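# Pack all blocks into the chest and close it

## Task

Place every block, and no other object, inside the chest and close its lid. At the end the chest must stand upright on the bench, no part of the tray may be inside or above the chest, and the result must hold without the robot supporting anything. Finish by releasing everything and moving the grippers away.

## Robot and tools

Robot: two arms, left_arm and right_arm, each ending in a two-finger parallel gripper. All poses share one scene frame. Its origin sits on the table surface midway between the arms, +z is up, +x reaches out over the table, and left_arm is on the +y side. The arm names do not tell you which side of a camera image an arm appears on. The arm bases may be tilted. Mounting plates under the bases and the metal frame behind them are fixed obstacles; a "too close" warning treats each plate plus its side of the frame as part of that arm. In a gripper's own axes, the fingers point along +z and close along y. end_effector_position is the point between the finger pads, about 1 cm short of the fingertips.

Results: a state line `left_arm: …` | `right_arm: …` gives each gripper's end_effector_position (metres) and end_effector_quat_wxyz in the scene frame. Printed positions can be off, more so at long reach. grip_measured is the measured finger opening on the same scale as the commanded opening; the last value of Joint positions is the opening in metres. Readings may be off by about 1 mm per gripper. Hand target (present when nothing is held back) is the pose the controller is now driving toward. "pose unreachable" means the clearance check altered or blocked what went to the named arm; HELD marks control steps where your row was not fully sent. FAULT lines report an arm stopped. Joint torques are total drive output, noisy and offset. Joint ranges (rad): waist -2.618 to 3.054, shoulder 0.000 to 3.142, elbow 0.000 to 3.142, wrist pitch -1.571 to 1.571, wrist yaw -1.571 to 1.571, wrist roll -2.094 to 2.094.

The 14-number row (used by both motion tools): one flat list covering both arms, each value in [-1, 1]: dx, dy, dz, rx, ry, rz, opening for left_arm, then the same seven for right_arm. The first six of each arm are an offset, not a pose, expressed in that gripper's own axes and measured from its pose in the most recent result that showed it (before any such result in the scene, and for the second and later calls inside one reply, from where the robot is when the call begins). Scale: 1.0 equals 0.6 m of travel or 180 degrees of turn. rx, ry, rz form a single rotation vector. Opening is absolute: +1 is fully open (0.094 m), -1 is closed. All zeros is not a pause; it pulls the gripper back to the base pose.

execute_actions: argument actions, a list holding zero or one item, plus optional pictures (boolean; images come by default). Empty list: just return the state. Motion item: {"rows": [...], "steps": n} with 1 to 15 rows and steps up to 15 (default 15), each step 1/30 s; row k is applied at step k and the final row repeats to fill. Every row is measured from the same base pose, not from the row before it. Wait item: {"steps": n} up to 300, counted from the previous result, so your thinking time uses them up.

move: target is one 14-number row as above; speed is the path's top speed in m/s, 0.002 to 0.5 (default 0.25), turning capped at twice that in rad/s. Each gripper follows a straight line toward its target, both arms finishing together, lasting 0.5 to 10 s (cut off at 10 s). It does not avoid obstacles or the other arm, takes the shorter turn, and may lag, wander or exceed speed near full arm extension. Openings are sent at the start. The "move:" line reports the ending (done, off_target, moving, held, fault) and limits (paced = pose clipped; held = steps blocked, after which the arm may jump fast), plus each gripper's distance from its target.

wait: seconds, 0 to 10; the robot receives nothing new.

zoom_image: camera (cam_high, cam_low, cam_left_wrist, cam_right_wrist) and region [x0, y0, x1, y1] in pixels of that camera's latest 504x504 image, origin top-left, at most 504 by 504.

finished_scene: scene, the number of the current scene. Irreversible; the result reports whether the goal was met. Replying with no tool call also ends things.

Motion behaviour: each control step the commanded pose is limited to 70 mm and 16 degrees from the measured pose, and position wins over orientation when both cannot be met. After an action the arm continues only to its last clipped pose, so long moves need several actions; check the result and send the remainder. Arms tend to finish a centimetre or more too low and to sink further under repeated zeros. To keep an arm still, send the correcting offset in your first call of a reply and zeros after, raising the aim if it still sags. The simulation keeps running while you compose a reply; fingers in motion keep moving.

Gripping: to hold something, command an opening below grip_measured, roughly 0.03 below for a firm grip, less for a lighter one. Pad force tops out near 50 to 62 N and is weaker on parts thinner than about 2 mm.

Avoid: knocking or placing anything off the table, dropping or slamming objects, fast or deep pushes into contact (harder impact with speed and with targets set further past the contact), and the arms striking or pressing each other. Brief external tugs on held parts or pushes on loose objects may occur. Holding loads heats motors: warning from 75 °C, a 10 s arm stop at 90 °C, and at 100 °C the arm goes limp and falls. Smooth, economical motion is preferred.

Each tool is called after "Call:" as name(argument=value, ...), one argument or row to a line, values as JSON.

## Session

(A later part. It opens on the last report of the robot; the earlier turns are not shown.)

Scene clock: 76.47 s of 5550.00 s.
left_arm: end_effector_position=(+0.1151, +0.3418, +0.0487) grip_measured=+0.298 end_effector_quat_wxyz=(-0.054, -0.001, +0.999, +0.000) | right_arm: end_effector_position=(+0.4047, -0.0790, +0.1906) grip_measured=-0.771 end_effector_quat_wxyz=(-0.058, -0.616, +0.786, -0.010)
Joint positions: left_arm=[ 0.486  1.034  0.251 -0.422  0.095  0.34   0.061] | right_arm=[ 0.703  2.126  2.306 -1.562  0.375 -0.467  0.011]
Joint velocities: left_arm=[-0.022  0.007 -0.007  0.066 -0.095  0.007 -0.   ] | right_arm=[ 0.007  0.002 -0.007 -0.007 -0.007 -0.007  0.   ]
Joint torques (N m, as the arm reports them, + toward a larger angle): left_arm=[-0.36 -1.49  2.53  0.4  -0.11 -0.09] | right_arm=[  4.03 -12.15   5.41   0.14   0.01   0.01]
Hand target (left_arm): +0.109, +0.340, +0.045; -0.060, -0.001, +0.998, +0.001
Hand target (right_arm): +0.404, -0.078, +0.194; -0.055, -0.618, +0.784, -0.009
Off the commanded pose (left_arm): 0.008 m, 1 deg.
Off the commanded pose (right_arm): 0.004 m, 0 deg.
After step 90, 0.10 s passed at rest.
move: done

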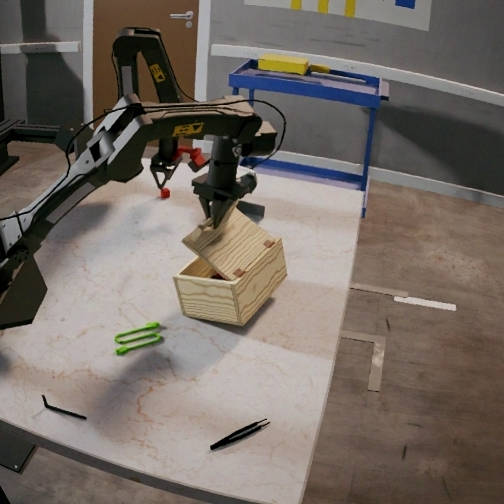

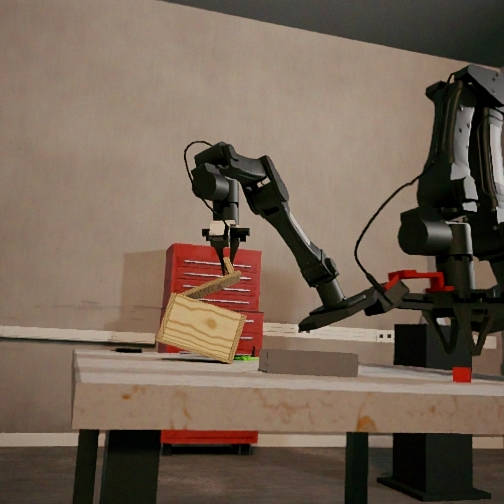

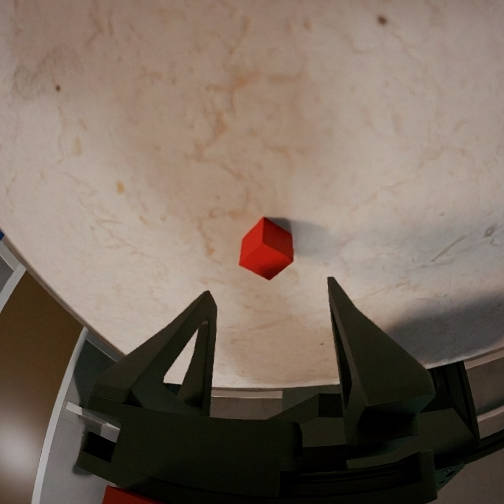

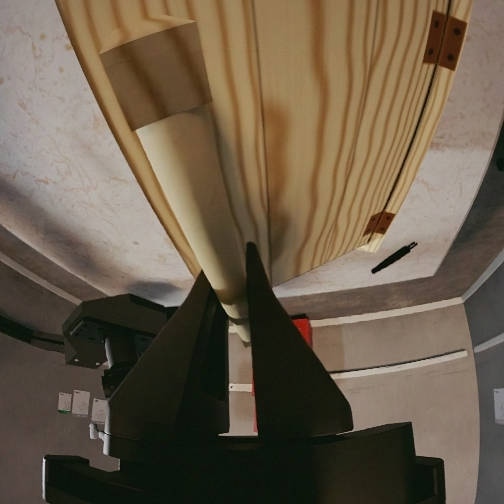

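Call:
move(
  target=[0,0,0.055,0,0,0,0.3, 0,0,-0.01,-0.12,0,0,-0.78],
  speed=0.08,
)

Scene clock: 83.70 s of 5550.00 s.
left_arm: end_effector_position=(+0.1201, +0.3447, +0.0204) grip_measured=+0.298 end_effector_quat_wxyz=(-0.046, +0.000, +0.999, +0.001) | right_arm: end_effector_position=(+0.4036, -0.0868, +0.1782) grip_measured=-0.771 end_effector_quat_wxyz=(-0.090, -0.591, +0.793, +0.116)
Joint positions: left_arm=[ 0.473  1.249  0.225 -0.165  0.095  0.328  0.061] | right_arm=[ 0.568  2.126  2.306 -1.56   0.087 -0.564  0.011]
Joint velocities: left_arm=[-0.012  0.012 -0.022  0.007  0.051 -0.007 -0.001] | right_arm=[ 0.007 -0.007 -0.012 -0.051  0.022  0.037 -0.001]
Joint torques (N m, as the arm reports them, + toward a larger angle): left_arm=[-0.22 -1.9   1.04  0.38 -0.11 -0.12] | right_arm=[  3.44 -13.8    7.56   0.01  -0.78  -0.1 ]
Hand target (left_arm): +0.112, +0.342, +0.018; -0.054, -0.000, +0.999, +0.000
Hand target (right_arm): +0.405, -0.080, +0.195; -0.071, -0.591, +0.791, +0.142
Off the commanded pose (left_arm): 0.010 m, 1 deg.
Off the commanded pose (right_arm): 0.020 m, 10 deg.
joint sent to its limit (right arm) — the command would take joint 4 (wrist pitch) past its lower limit, so that joint was sent only as far as its limit.
After step 90, 1.47 s passed at rest.
move: off_target (right_arm)

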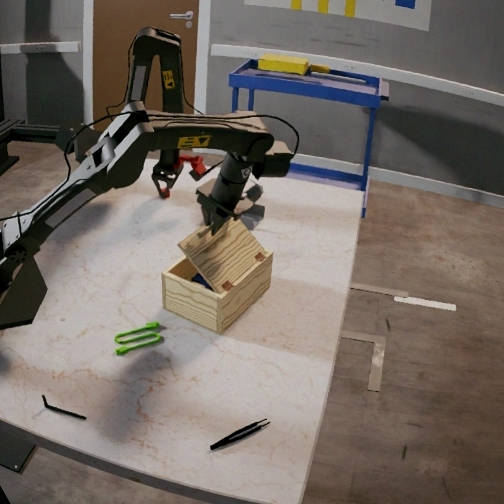

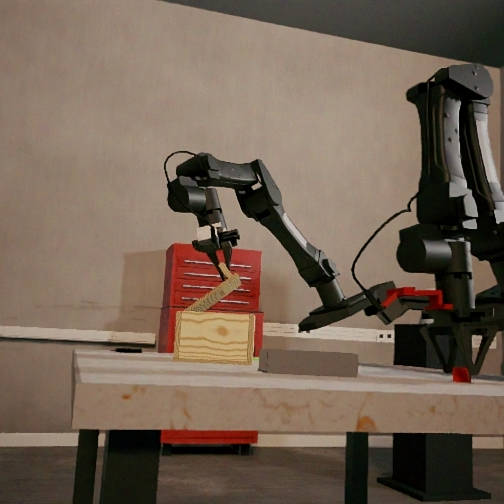

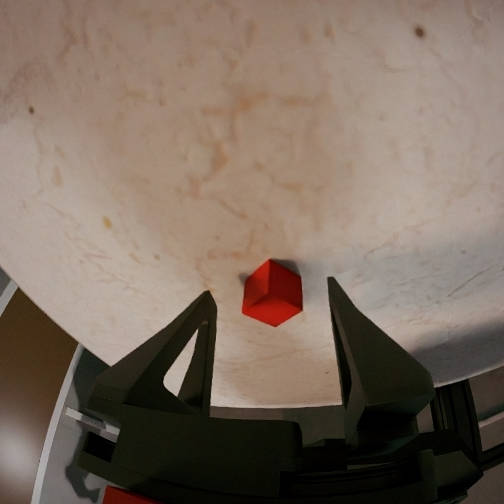

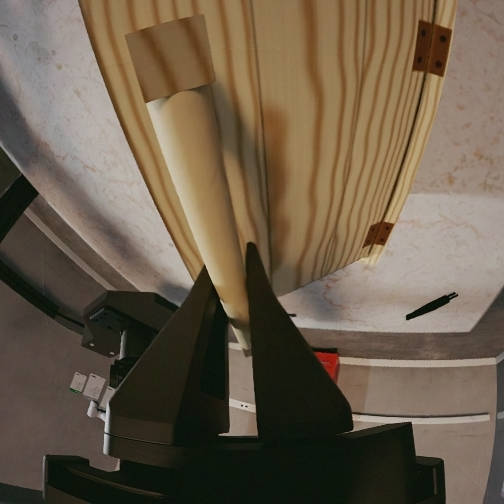

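Call:
move(
  target=[0.005,0,0.005,0,0,0,-0.8, 0,-0.06,-0.05,-0.1,0,0,-0.78],
  speed=0.06,
)

Call:
move(
  target=[-0.2,-0.3,-0.3,0,0,0,-0.8, 0,0,0,0,0,0,-0.78],
  speed=0.2,
)

Scene clock: 93.93 s of 5550.00 s.
left_arm: end_effector_position=(+0.1212, +0.3451, +0.0203) grip_measured=-0.447 end_effector_quat_wxyz=(-0.044, +0.000, +0.999, +0.002) | right_arm: end_effector_position=(+0.4376, -0.1023, +0.1892) grip_measured=-0.771 end_effector_quat_wxyz=(-0.052, -0.550, +0.803, +0.226)
Joint positions: left_arm=[ 0.473  1.249  0.225 -0.16   0.095  0.328  0.026] | right_arm=[ 0.399  2.126  2.392 -1.566 -0.18  -0.677  0.011]
Joint velocities: left_arm=[-0.007  0.007  0.002 -0.007  0.022 -0.051 -0.001] | right_arm=[-0.002 -0.012  0.017  0.066 -0.022  0.007 -0.001]
Joint torques (N m, as the arm reports them, + toward a larger angle): left_arm=[ 0.55 -1.91  1.62  0.46 -0.03  0.01] | right_arm=[  2.   -12.14   8.27   0.15  -0.48  -0.12]
Hand target (left_arm): +0.117, +0.345, +0.018; -0.046, +0.000, +0.999, +0.001
Hand target (right_arm): +0.445, -0.100, +0.195; -0.036, -0.551, +0.801, +0.232
Off the commanded pose (left_arm): 0.005 m, 0 deg.
Off the commanded pose (right_arm): 0.011 m, 16 deg.
joint sent to its limit (right arm) — the command would take joint 4 (wrist pitch) past its lower limit, so that joint was sent only as far as its limit.
After step 90, 4.37 s passed at rest.
move: off_target (right_arm)

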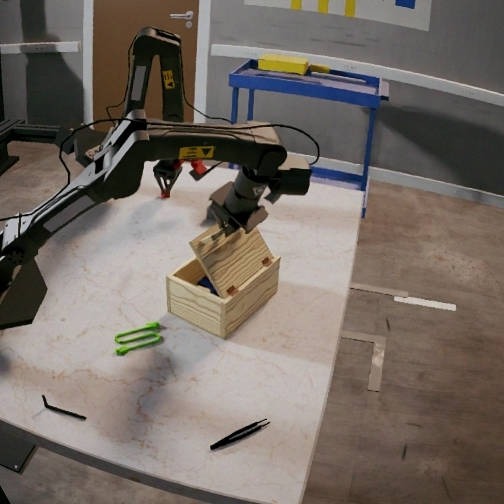

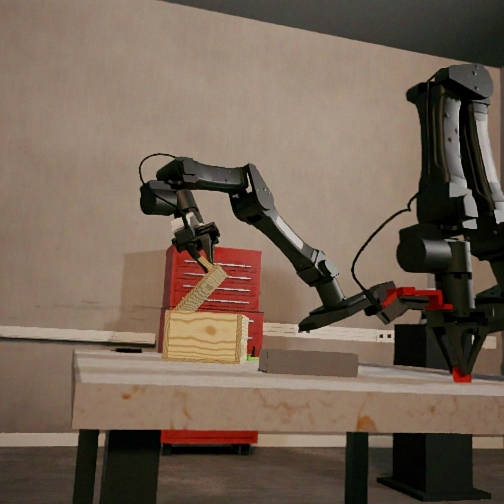

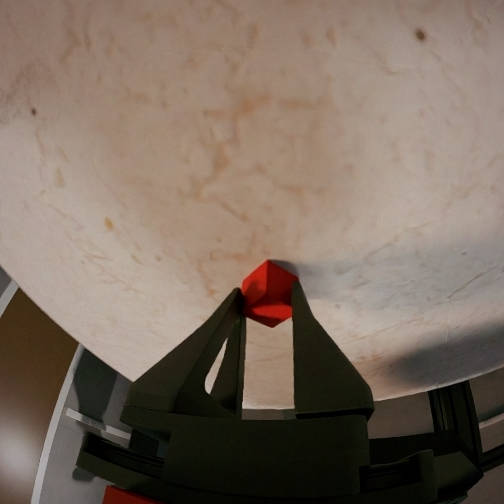

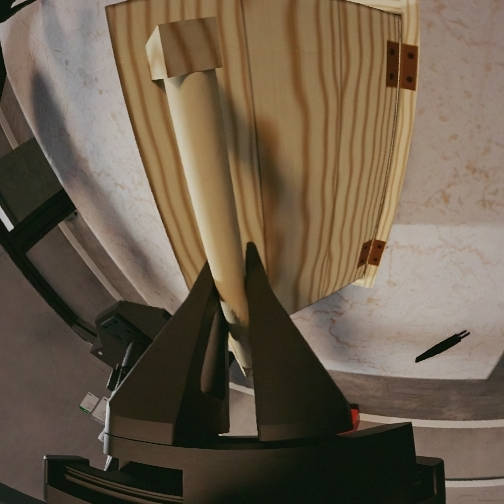

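Scene clock: 96.03 s of 5550.00 s.
left_arm: end_effector_position=(+0.2534, +0.1726, +0.1828) grip_measured=-0.447 end_effector_quat_wxyz=(-0.049, +0.003, +0.999, +0.004) | right_arm: end_effector_position=(+0.4376, -0.1023, +0.1892) grip_measured=-0.771 end_effector_quat_wxyz=(-0.052, -0.550, +0.803, +0.226)
Joint positions: left_arm=[-0.517  1.3    1.139 -1.122 -0.265 -0.601  0.026] | right_arm=[ 0.399  2.126  2.392 -1.566 -0.18  -0.677  0.011]
Joint velocities: left_arm=[-0.007 -0.012  0.027 -0.007 -0.066 -0.007 -0.   ] | right_arm=[-0.022  0.012 -0.002 -0.022  0.037 -0.066  0.001]
Joint torques (N m, as the arm reports them, + toward a larger angle): left_arm=[-2.05 -5.09  7.44  0.15 -0.07 -0.14] | right_arm=[  2.61 -12.48   5.61   0.15  -0.27   0.01]
Hand target (left_arm): +0.259, +0.170, +0.188; -0.042, +0.003, +0.999, +0.007
Hand target (right_arm): +0.438, -0.102, +0.189; -0.052, -0.550, +0.803, +0.226
Off the commanded pose (left_arm): 0.010 m, 1 deg.
Off the commanded pose (right_arm): 0.000 m, 0 deg.
move: done

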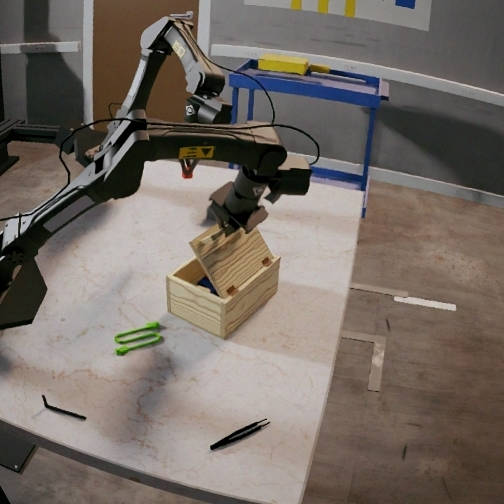

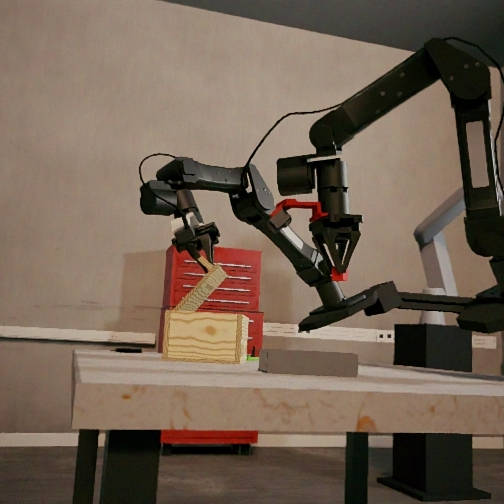

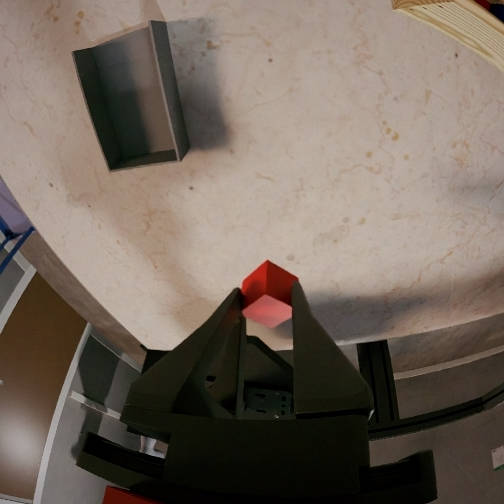

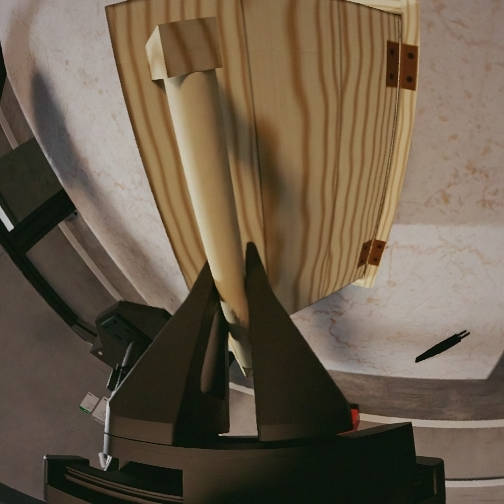

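Call:
move(
  target=[-0.1,-0.25,0.04,0,-0.15,0,-0.8, 0,0,0,0,0,0,-0.78],
  speed=0.15,
)

Scene clock: 101.87 s of 5550.00 s.
left_arm: end_effector_position=(+0.3028, +0.0350, +0.1429) grip_measured=-0.447 end_effector_quat_wxyz=(+0.166, +0.014, +0.986, +0.019) | right_arm: end_effector_position=(+0.4376, -0.1023, +0.1892) grip_measured=-0.771 end_effector_quat_wxyz=(-0.052, -0.550, +0.803, +0.226)
Joint positions: left_arm=[-0.868  1.67   1.216 -0.648 -0.702 -0.792  0.026] | right_arm=[ 0.399  2.126  2.392 -1.566 -0.18  -0.677  0.011]
Joint velocities: left_arm=[-0.012 -0.012 -0.007 -0.007 -0.095 -0.037  0.   ] | right_arm=[ 0.012 -0.017 -0.002  0.007  0.037  0.022 -0.   ]
Joint torques (N m, as the arm reports them, + toward a larger angle): left_arm=[-3.95 -6.85  7.72  0.86 -0.31 -0.04] | right_arm=[  2.61 -12.48   5.61   0.15  -0.27   0.01]
Hand target (left_arm): +0.313, +0.025, +0.153; +0.187, +0.005, +0.982, +0.008
Hand target (right_arm): +0.438, -0.102, +0.189; -0.052, -0.550, +0.803, +0.226
Off the commanded pose (left_arm): 0.017 m, 3 deg.
Off the commanded pose (right_arm): 0.000 m, 0 deg.
After step 90, 0.67 s passed at rest.
move: off_target (left_arm)

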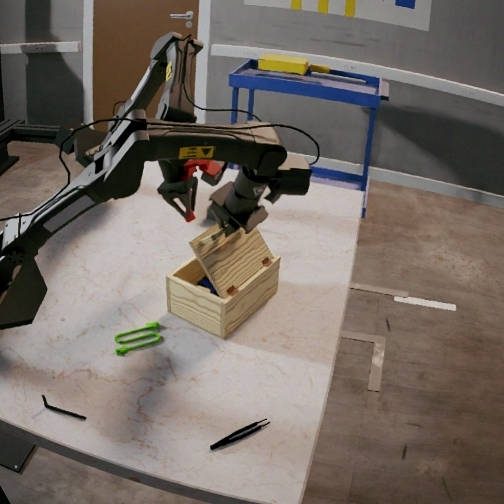

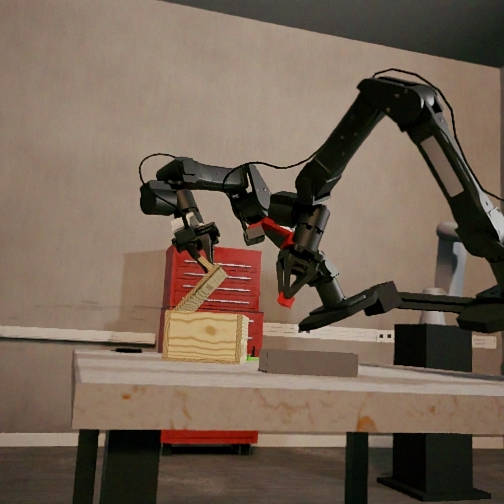

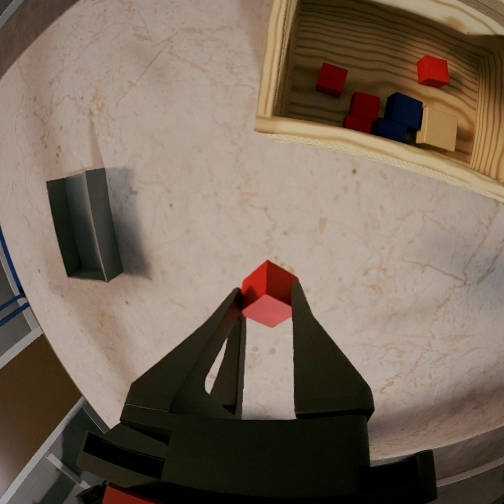

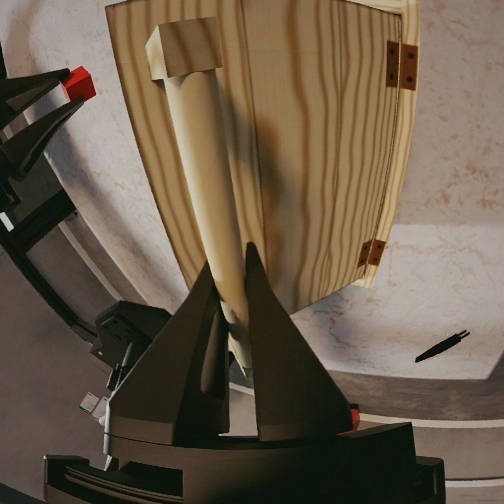

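Call:
move(
  target=[-0.17,-0.09,0.05,0,-0.06,0,-0.8, 0,0,0,0,0,0,-0.78],
  speed=0.1,
)

Scene clock: 106.93 s of 5550.00 s.
left_arm: end_effector_position=(+0.3967, -0.0161, +0.1378) grip_measured=-0.447 end_effector_quat_wxyz=(+0.239, +0.024, +0.971, +0.022) | right_arm: end_effector_position=(+0.4376, -0.1023, +0.1892) grip_measured=-0.771 end_effector_quat_wxyz=(-0.052, -0.550, +0.803, +0.226)
Joint positions: left_arm=[-0.793  1.924  1.566 -0.537 -0.76  -0.588  0.026] | right_arm=[ 0.399  2.126  2.392 -1.566 -0.18  -0.677  0.011]
Joint velocities: left_arm=[-0.022 -0.017 -0.002  0.037 -0.125 -0.051  0.   ] | right_arm=[ 0.022 -0.002  0.002 -0.007 -0.037 -0.037  0.001]
Joint torques (N m, as the arm reports them, + toward a larger angle): left_arm=[-3.87 -8.94  7.97  1.15 -0.3   0.05] | right_arm=[  2.61 -12.49   5.59   0.15  -0.27   0.01]
Hand target (left_arm): +0.408, -0.020, +0.147; +0.257, +0.016, +0.966, +0.019
Hand target (right_arm): +0.438, -0.102, +0.189; -0.052, -0.550, +0.803, +0.226
Off the commanded pose (left_arm): 0.015 m, 2 deg.
Off the commanded pose (right_arm): 0.000 m, 0 deg.
After step 90, 0.53 s passed at rest.
move: off_target (left_arm)

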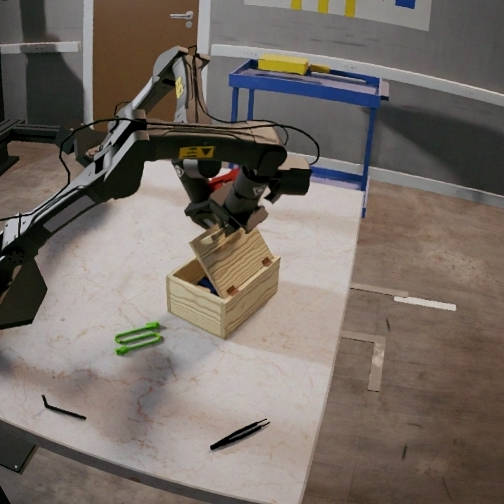

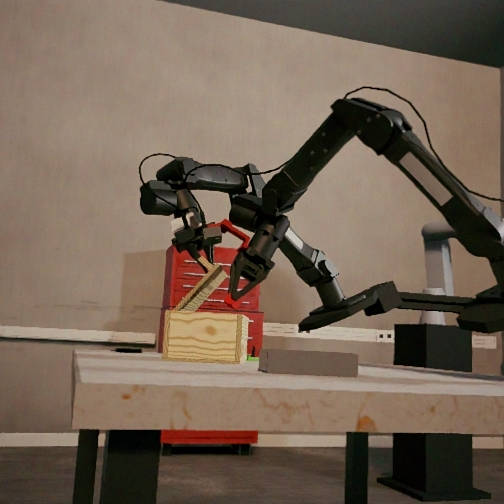

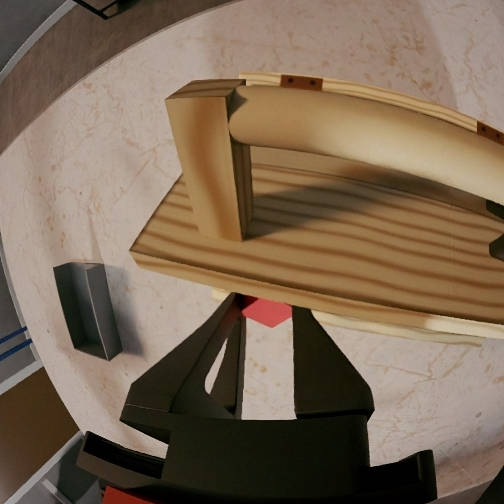

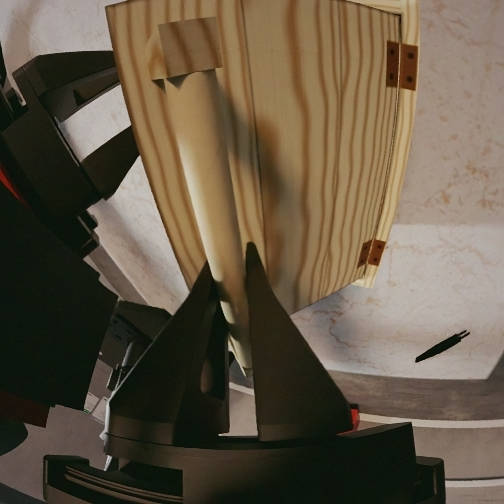

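Push a bit along the finger axis, then release.

Call:
move(
  target=[-0.01,-0.01,0.04,0,0,0,-0.8, 0,0,0,0,0,0,-0.78],
  speed=0.06,
)

Call:
move(
  target=[0,0,0,0,0,0,-0.3, 0,0,0,0,0,0,-0.78],
)

Call:
move(
  target=[0.12,0.15,-0.15,0,0,0,-0.3, 0,0,0,0,0,0,-0.78],
  speed=0.12,
)

Scene clock: 112.07 s of 5550.00 s.
left_arm: end_effector_position=(+0.4029, -0.0132, +0.1112) grip_measured=-0.447 end_effector_quat_wxyz=(+0.226, +0.031, +0.973, +0.036) | right_arm: end_effector_position=(+0.4376, -0.1023, +0.1892) grip_measured=-0.771 end_effector_quat_wxyz=(-0.052, -0.550, +0.803, +0.226)
Joint positions: left_arm=[-0.755  1.989  1.59  -0.515 -0.742 -0.558  0.026] | right_arm=[ 0.399  2.126  2.392 -1.566 -0.18  -0.677  0.011]
Joint velocities: left_arm=[0.002 0.017 0.012 0.007 0.051 0.037 0.   ] | right_arm=[ 0.007  0.002  0.002  0.007  0.037 -0.037 -0.001]
Joint torques (N m, as the arm reports them, + toward a larger angle): left_arm=[-4.11 -9.5   7.87  1.08 -0.05  0.07] | right_arm=[  2.62 -12.49   5.6    0.16  -0.27   0.01]
Hand target (left_arm): +0.413, -0.021, +0.120; +0.238, +0.024, +0.971, +0.022
Hand target (right_arm): +0.438, -0.102, +0.189; -0.052, -0.550, +0.803, +0.226
Off the commanded pose (left_arm): 0.015 m, 2 deg.
Off the commanded pose (right_arm): 0.000 m, 0 deg.
After step 90, 1.33 s passed at rest.
move: off_target (left_arm)

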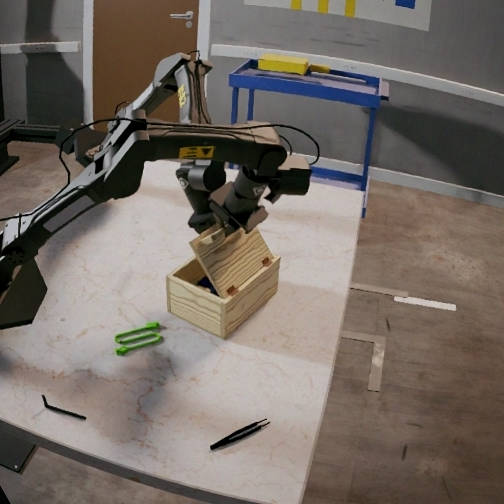

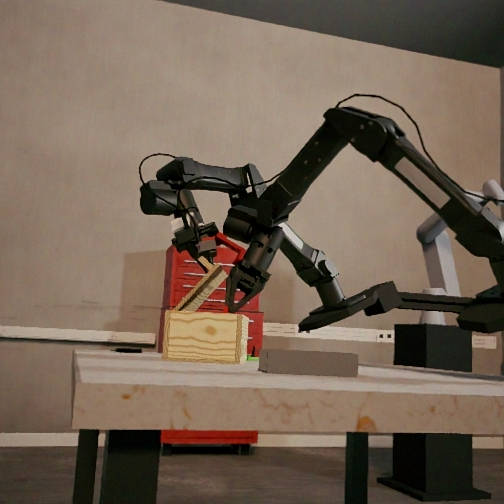

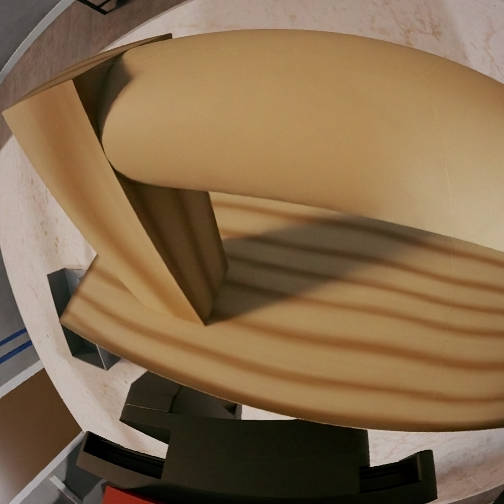

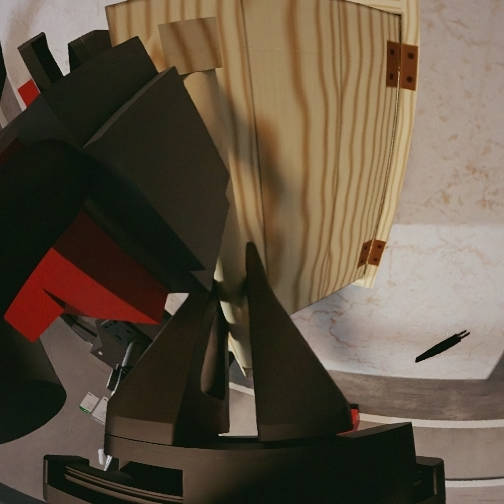

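Scene clock: 112.57 s of 5550.00 s.
left_arm: end_effector_position=(+0.4029, -0.0132, +0.1112) grip_measured=-0.302 end_effector_quat_wxyz=(+0.226, +0.031, +0.973, +0.036) | right_arm: end_effector_position=(+0.4376, -0.1023, +0.1892) grip_measured=-0.771 end_effector_quat_wxyz=(-0.052, -0.550, +0.803, +0.226)
Joint positions: left_arm=[-0.755  1.989  1.59  -0.515 -0.742 -0.558  0.033] | right_arm=[ 0.399  2.126  2.392 -1.566 -0.18  -0.677  0.011]
Joint velocities: left_arm=[-0.012  0.002  0.007 -0.022 -0.037  0.066  0.001] | right_arm=[-0.002 -0.022  0.007  0.066 -0.051 -0.022  0.   ]
Joint torques (N m, as the arm reports them, + toward a larger angle): left_arm=[-3.94 -9.77  5.65  0.9  -0.15 -0.08] | right_arm=[  2.61 -12.48   5.61   0.15  -0.27   0.01]
Hand target (left_arm): +0.403, -0.013, +0.111; +0.226, +0.031, +0.973, +0.036
Hand target (right_arm): +0.438, -0.102, +0.189; -0.052, -0.550, +0.803, +0.226
Off the commanded pose (left_arm): 0.000 m, 0 deg.
Off the commanded pose (right_arm): 0.000 m, 0 deg.
move: done

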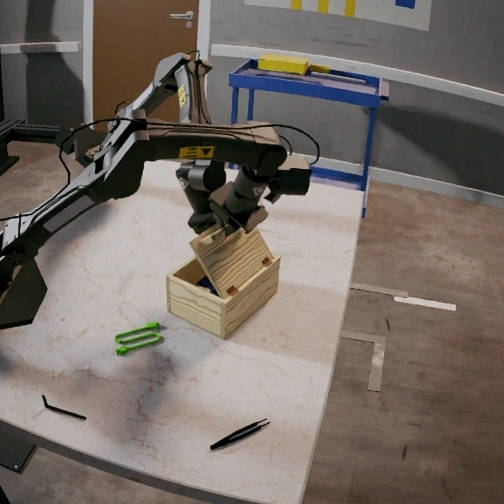

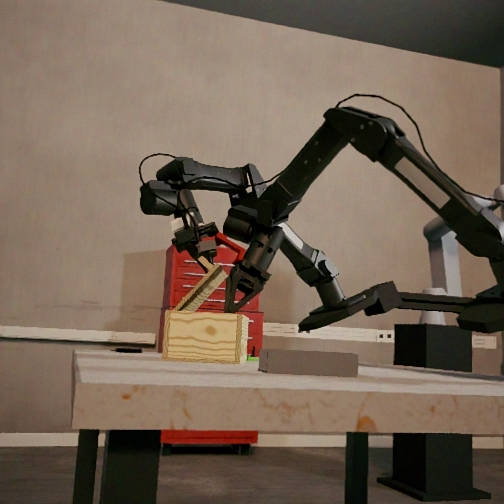

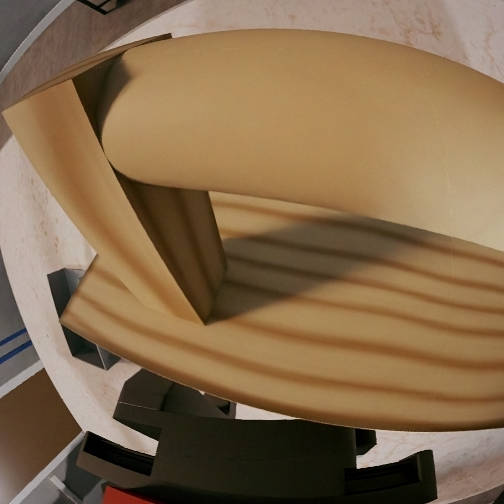

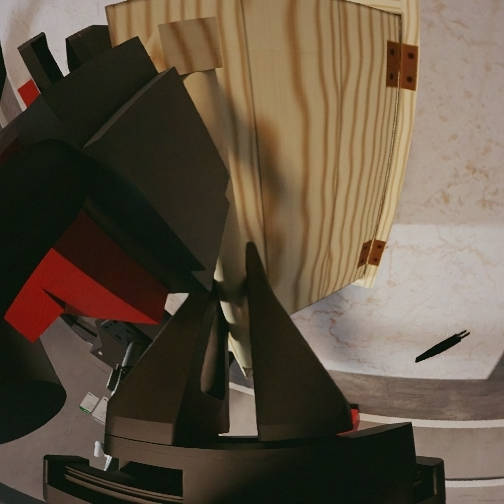

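Scene clock: 114.13 s of 5550.00 s.
left_arm: end_effector_position=(+0.3063, +0.0716, +0.1622) grip_measured=-0.302 end_effector_quat_wxyz=(+0.224, +0.029, +0.974, +0.028) | right_arm: end_effector_position=(+0.4376, -0.1023, +0.1892) grip_measured=-0.771 end_effector_quat_wxyz=(-0.052, -0.550, +0.803, +0.226)
Joint positions: left_arm=[-0.86   1.493  1.035 -0.531 -0.789 -0.68   0.033] | right_arm=[ 0.399  2.126  2.392 -1.566 -0.18  -0.677  0.011]
Joint velocities: left_arm=[ 0.012  0.002 -0.012 -0.007 -0.051 -0.037  0.   ] | right_arm=[-0.017 -0.012 -0.012  0.007 -0.051  0.037 -0.001]
Joint torques (N m, as the arm reports them, + toward a larger angle): left_arm=[-3.48 -7.29  4.33  0.73 -0.33 -0.16] | right_arm=[  2.61 -12.48   5.61   0.15  -0.27   0.  ]
Hand target (left_arm): +0.301, +0.076, +0.165; +0.227, +0.032, +0.973, +0.036
Hand target (right_arm): +0.438, -0.102, +0.189; -0.052, -0.550, +0.803, +0.226
Off the commanded pose (left_arm): 0.009 m, 1 deg.
Off the commanded pose (right_arm): 0.000 m, 0 deg.
move: done

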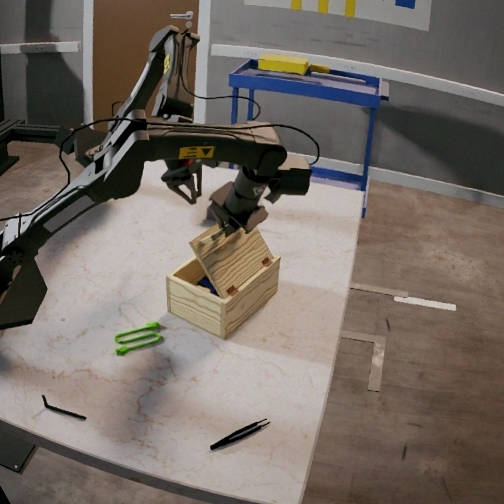

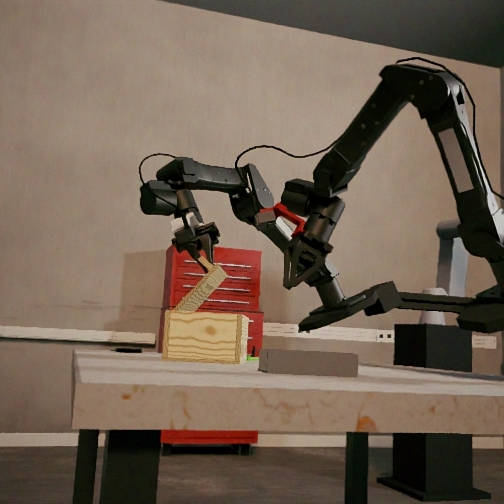

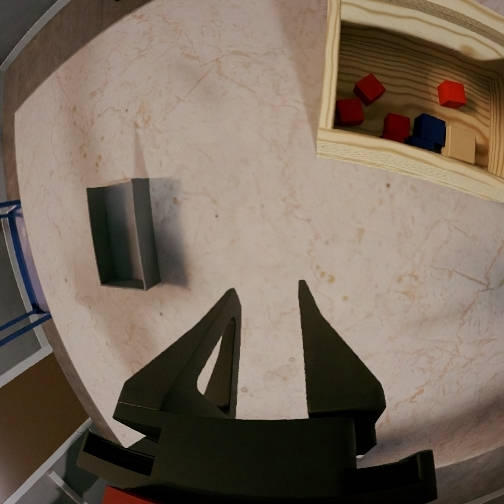

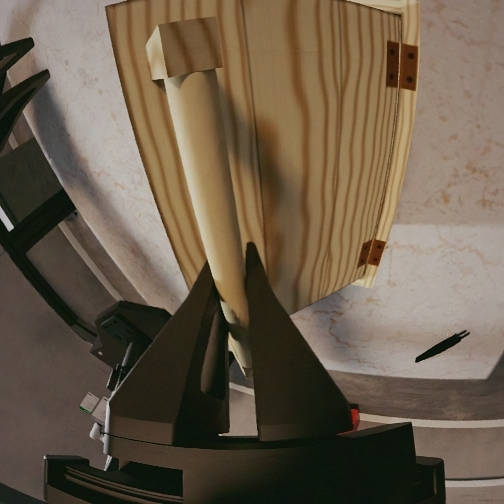

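Call:
move(
  target=[0.1,0.2,0,0,0,0,-0.3, 0,0.05,0.04,0.1,0,0,-0.78],
  speed=0.06,
)

Call:
move(
  target=[0,0,0,0,0,0,-0.3, 0,0.02,0.08,0.08,0,0,-0.78],
  speed=0.06,
)

Scene clock: 121.47 s of 5550.00 s.
left_arm: end_effector_position=(+0.2549, +0.1926, +0.1406) grip_measured=-0.302 end_effector_quat_wxyz=(+0.218, +0.030, +0.975, +0.035) | right_arm: end_effector_position=(+0.4020, -0.0900, +0.1649) grip_measured=-0.772 end_effector_quat_wxyz=(+0.011, -0.552, +0.828, +0.095)
Joint positions: left_arm=[-0.638  1.001  0.536 -0.391 -0.658 -0.455  0.033] | right_arm=[ 0.579  1.852  1.792 -1.111  0.146 -0.494  0.011]
Joint velocities: left_arm=[ 0.007 -0.012 -0.002 -0.066  0.051 -0.007  0.001] | right_arm=[ 0.007 -0.002 -0.007 -0.007 -0.007  0.022  0.002]
Joint torques (N m, as the arm reports them, + toward a larger angle): left_arm=[-0.31 -4.1   4.41  1.13 -0.11  0.03] | right_arm=[  4.46 -13.8    5.43   0.64   0.     0.15]
Hand target (left_arm): +0.254, +0.193, +0.141; +0.223, +0.028, +0.974, +0.028
Hand target (right_arm): +0.404, -0.085, +0.182; +0.035, -0.550, +0.829, +0.097
Off the commanded pose (left_arm): 0.005 m, 1 deg.
Off the commanded pose (right_arm): 0.016 m, 3 deg.
After step 90, 1.43 s passed at rest.
move: off_target (right_arm)

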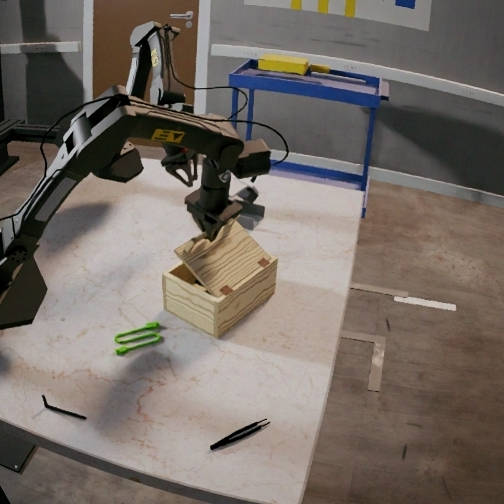

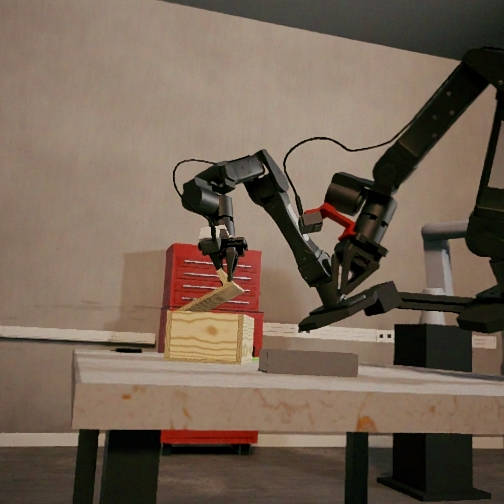

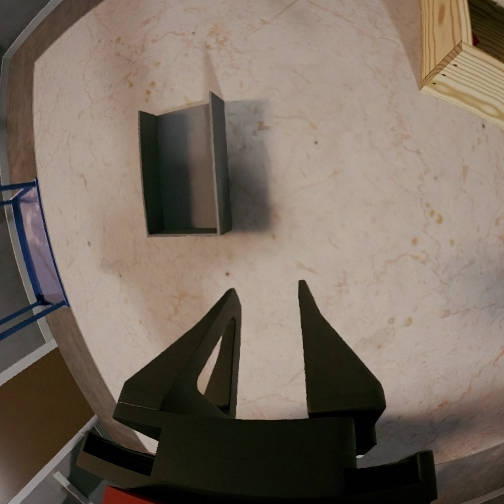

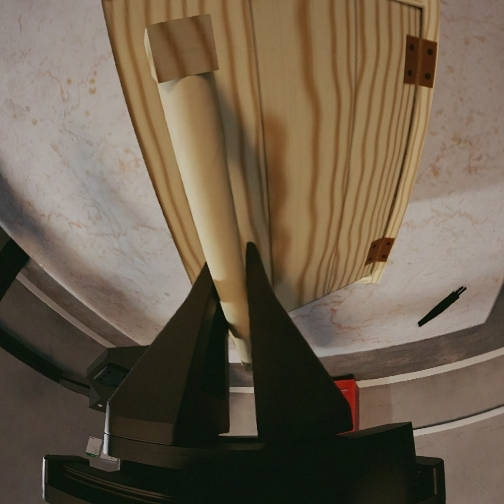

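Scene clock: 123.83 s of 5550.00 s.
left_arm: end_effector_position=(+0.2550, +0.1926, +0.1406) grip_measured=-0.302 end_effector_quat_wxyz=(+0.218, +0.029, +0.975, +0.035) | right_arm: end_effector_position=(+0.3776, -0.0807, +0.1103) grip_measured=-0.772 end_effector_quat_wxyz=(+0.052, -0.559, +0.827, -0.004)
Joint positions: left_arm=[-0.638  1.001  0.536 -0.391 -0.658 -0.455  0.033] | right_arm=[ 0.683  1.851  1.496 -0.786  0.396 -0.432  0.011]
Joint velocities: left_arm=[ 0.002  0.017 -0.002  0.051 -0.022 -0.022 -0.   ] | right_arm=[ 0.027 -0.002 -0.007 -0.022  0.022  0.051 -0.   ]
Joint torques (N m, as the arm reports them, + toward a larger angle): left_arm=[-0.91 -2.75  5.57  1.01 -0.16 -0.03] | right_arm=[  3.95 -12.04   4.64   1.06   0.31   0.16]
Hand target (left_arm): +0.255, +0.193, +0.141; +0.218, +0.029, +0.975, +0.035
Hand target (right_arm): +0.386, -0.077, +0.121; +0.079, -0.546, +0.834, -0.009
Off the commanded pose (left_arm): 0.000 m, 0 deg.
Off the commanded pose (right_arm): 0.013 m, 4 deg.
move: off_target (right_arm)

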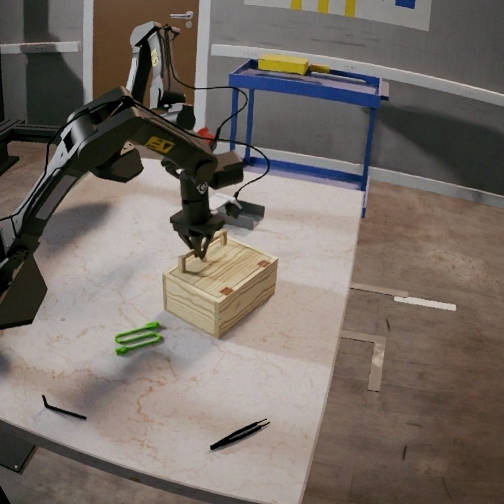

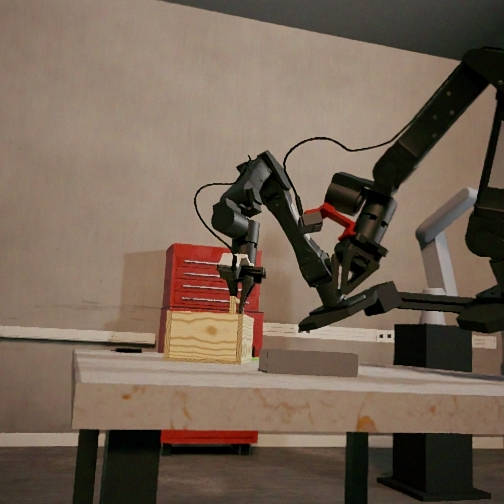

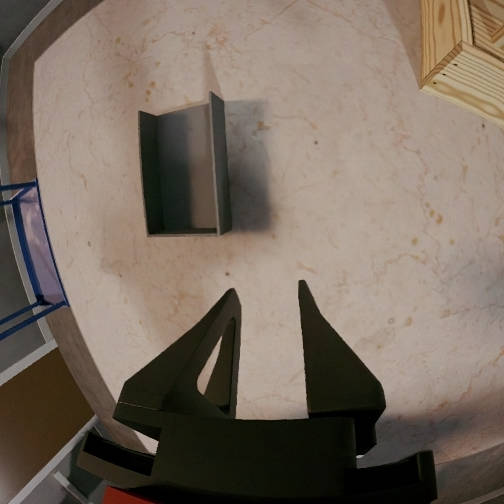

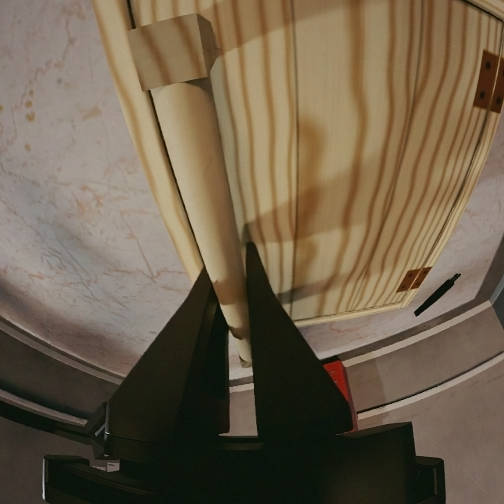

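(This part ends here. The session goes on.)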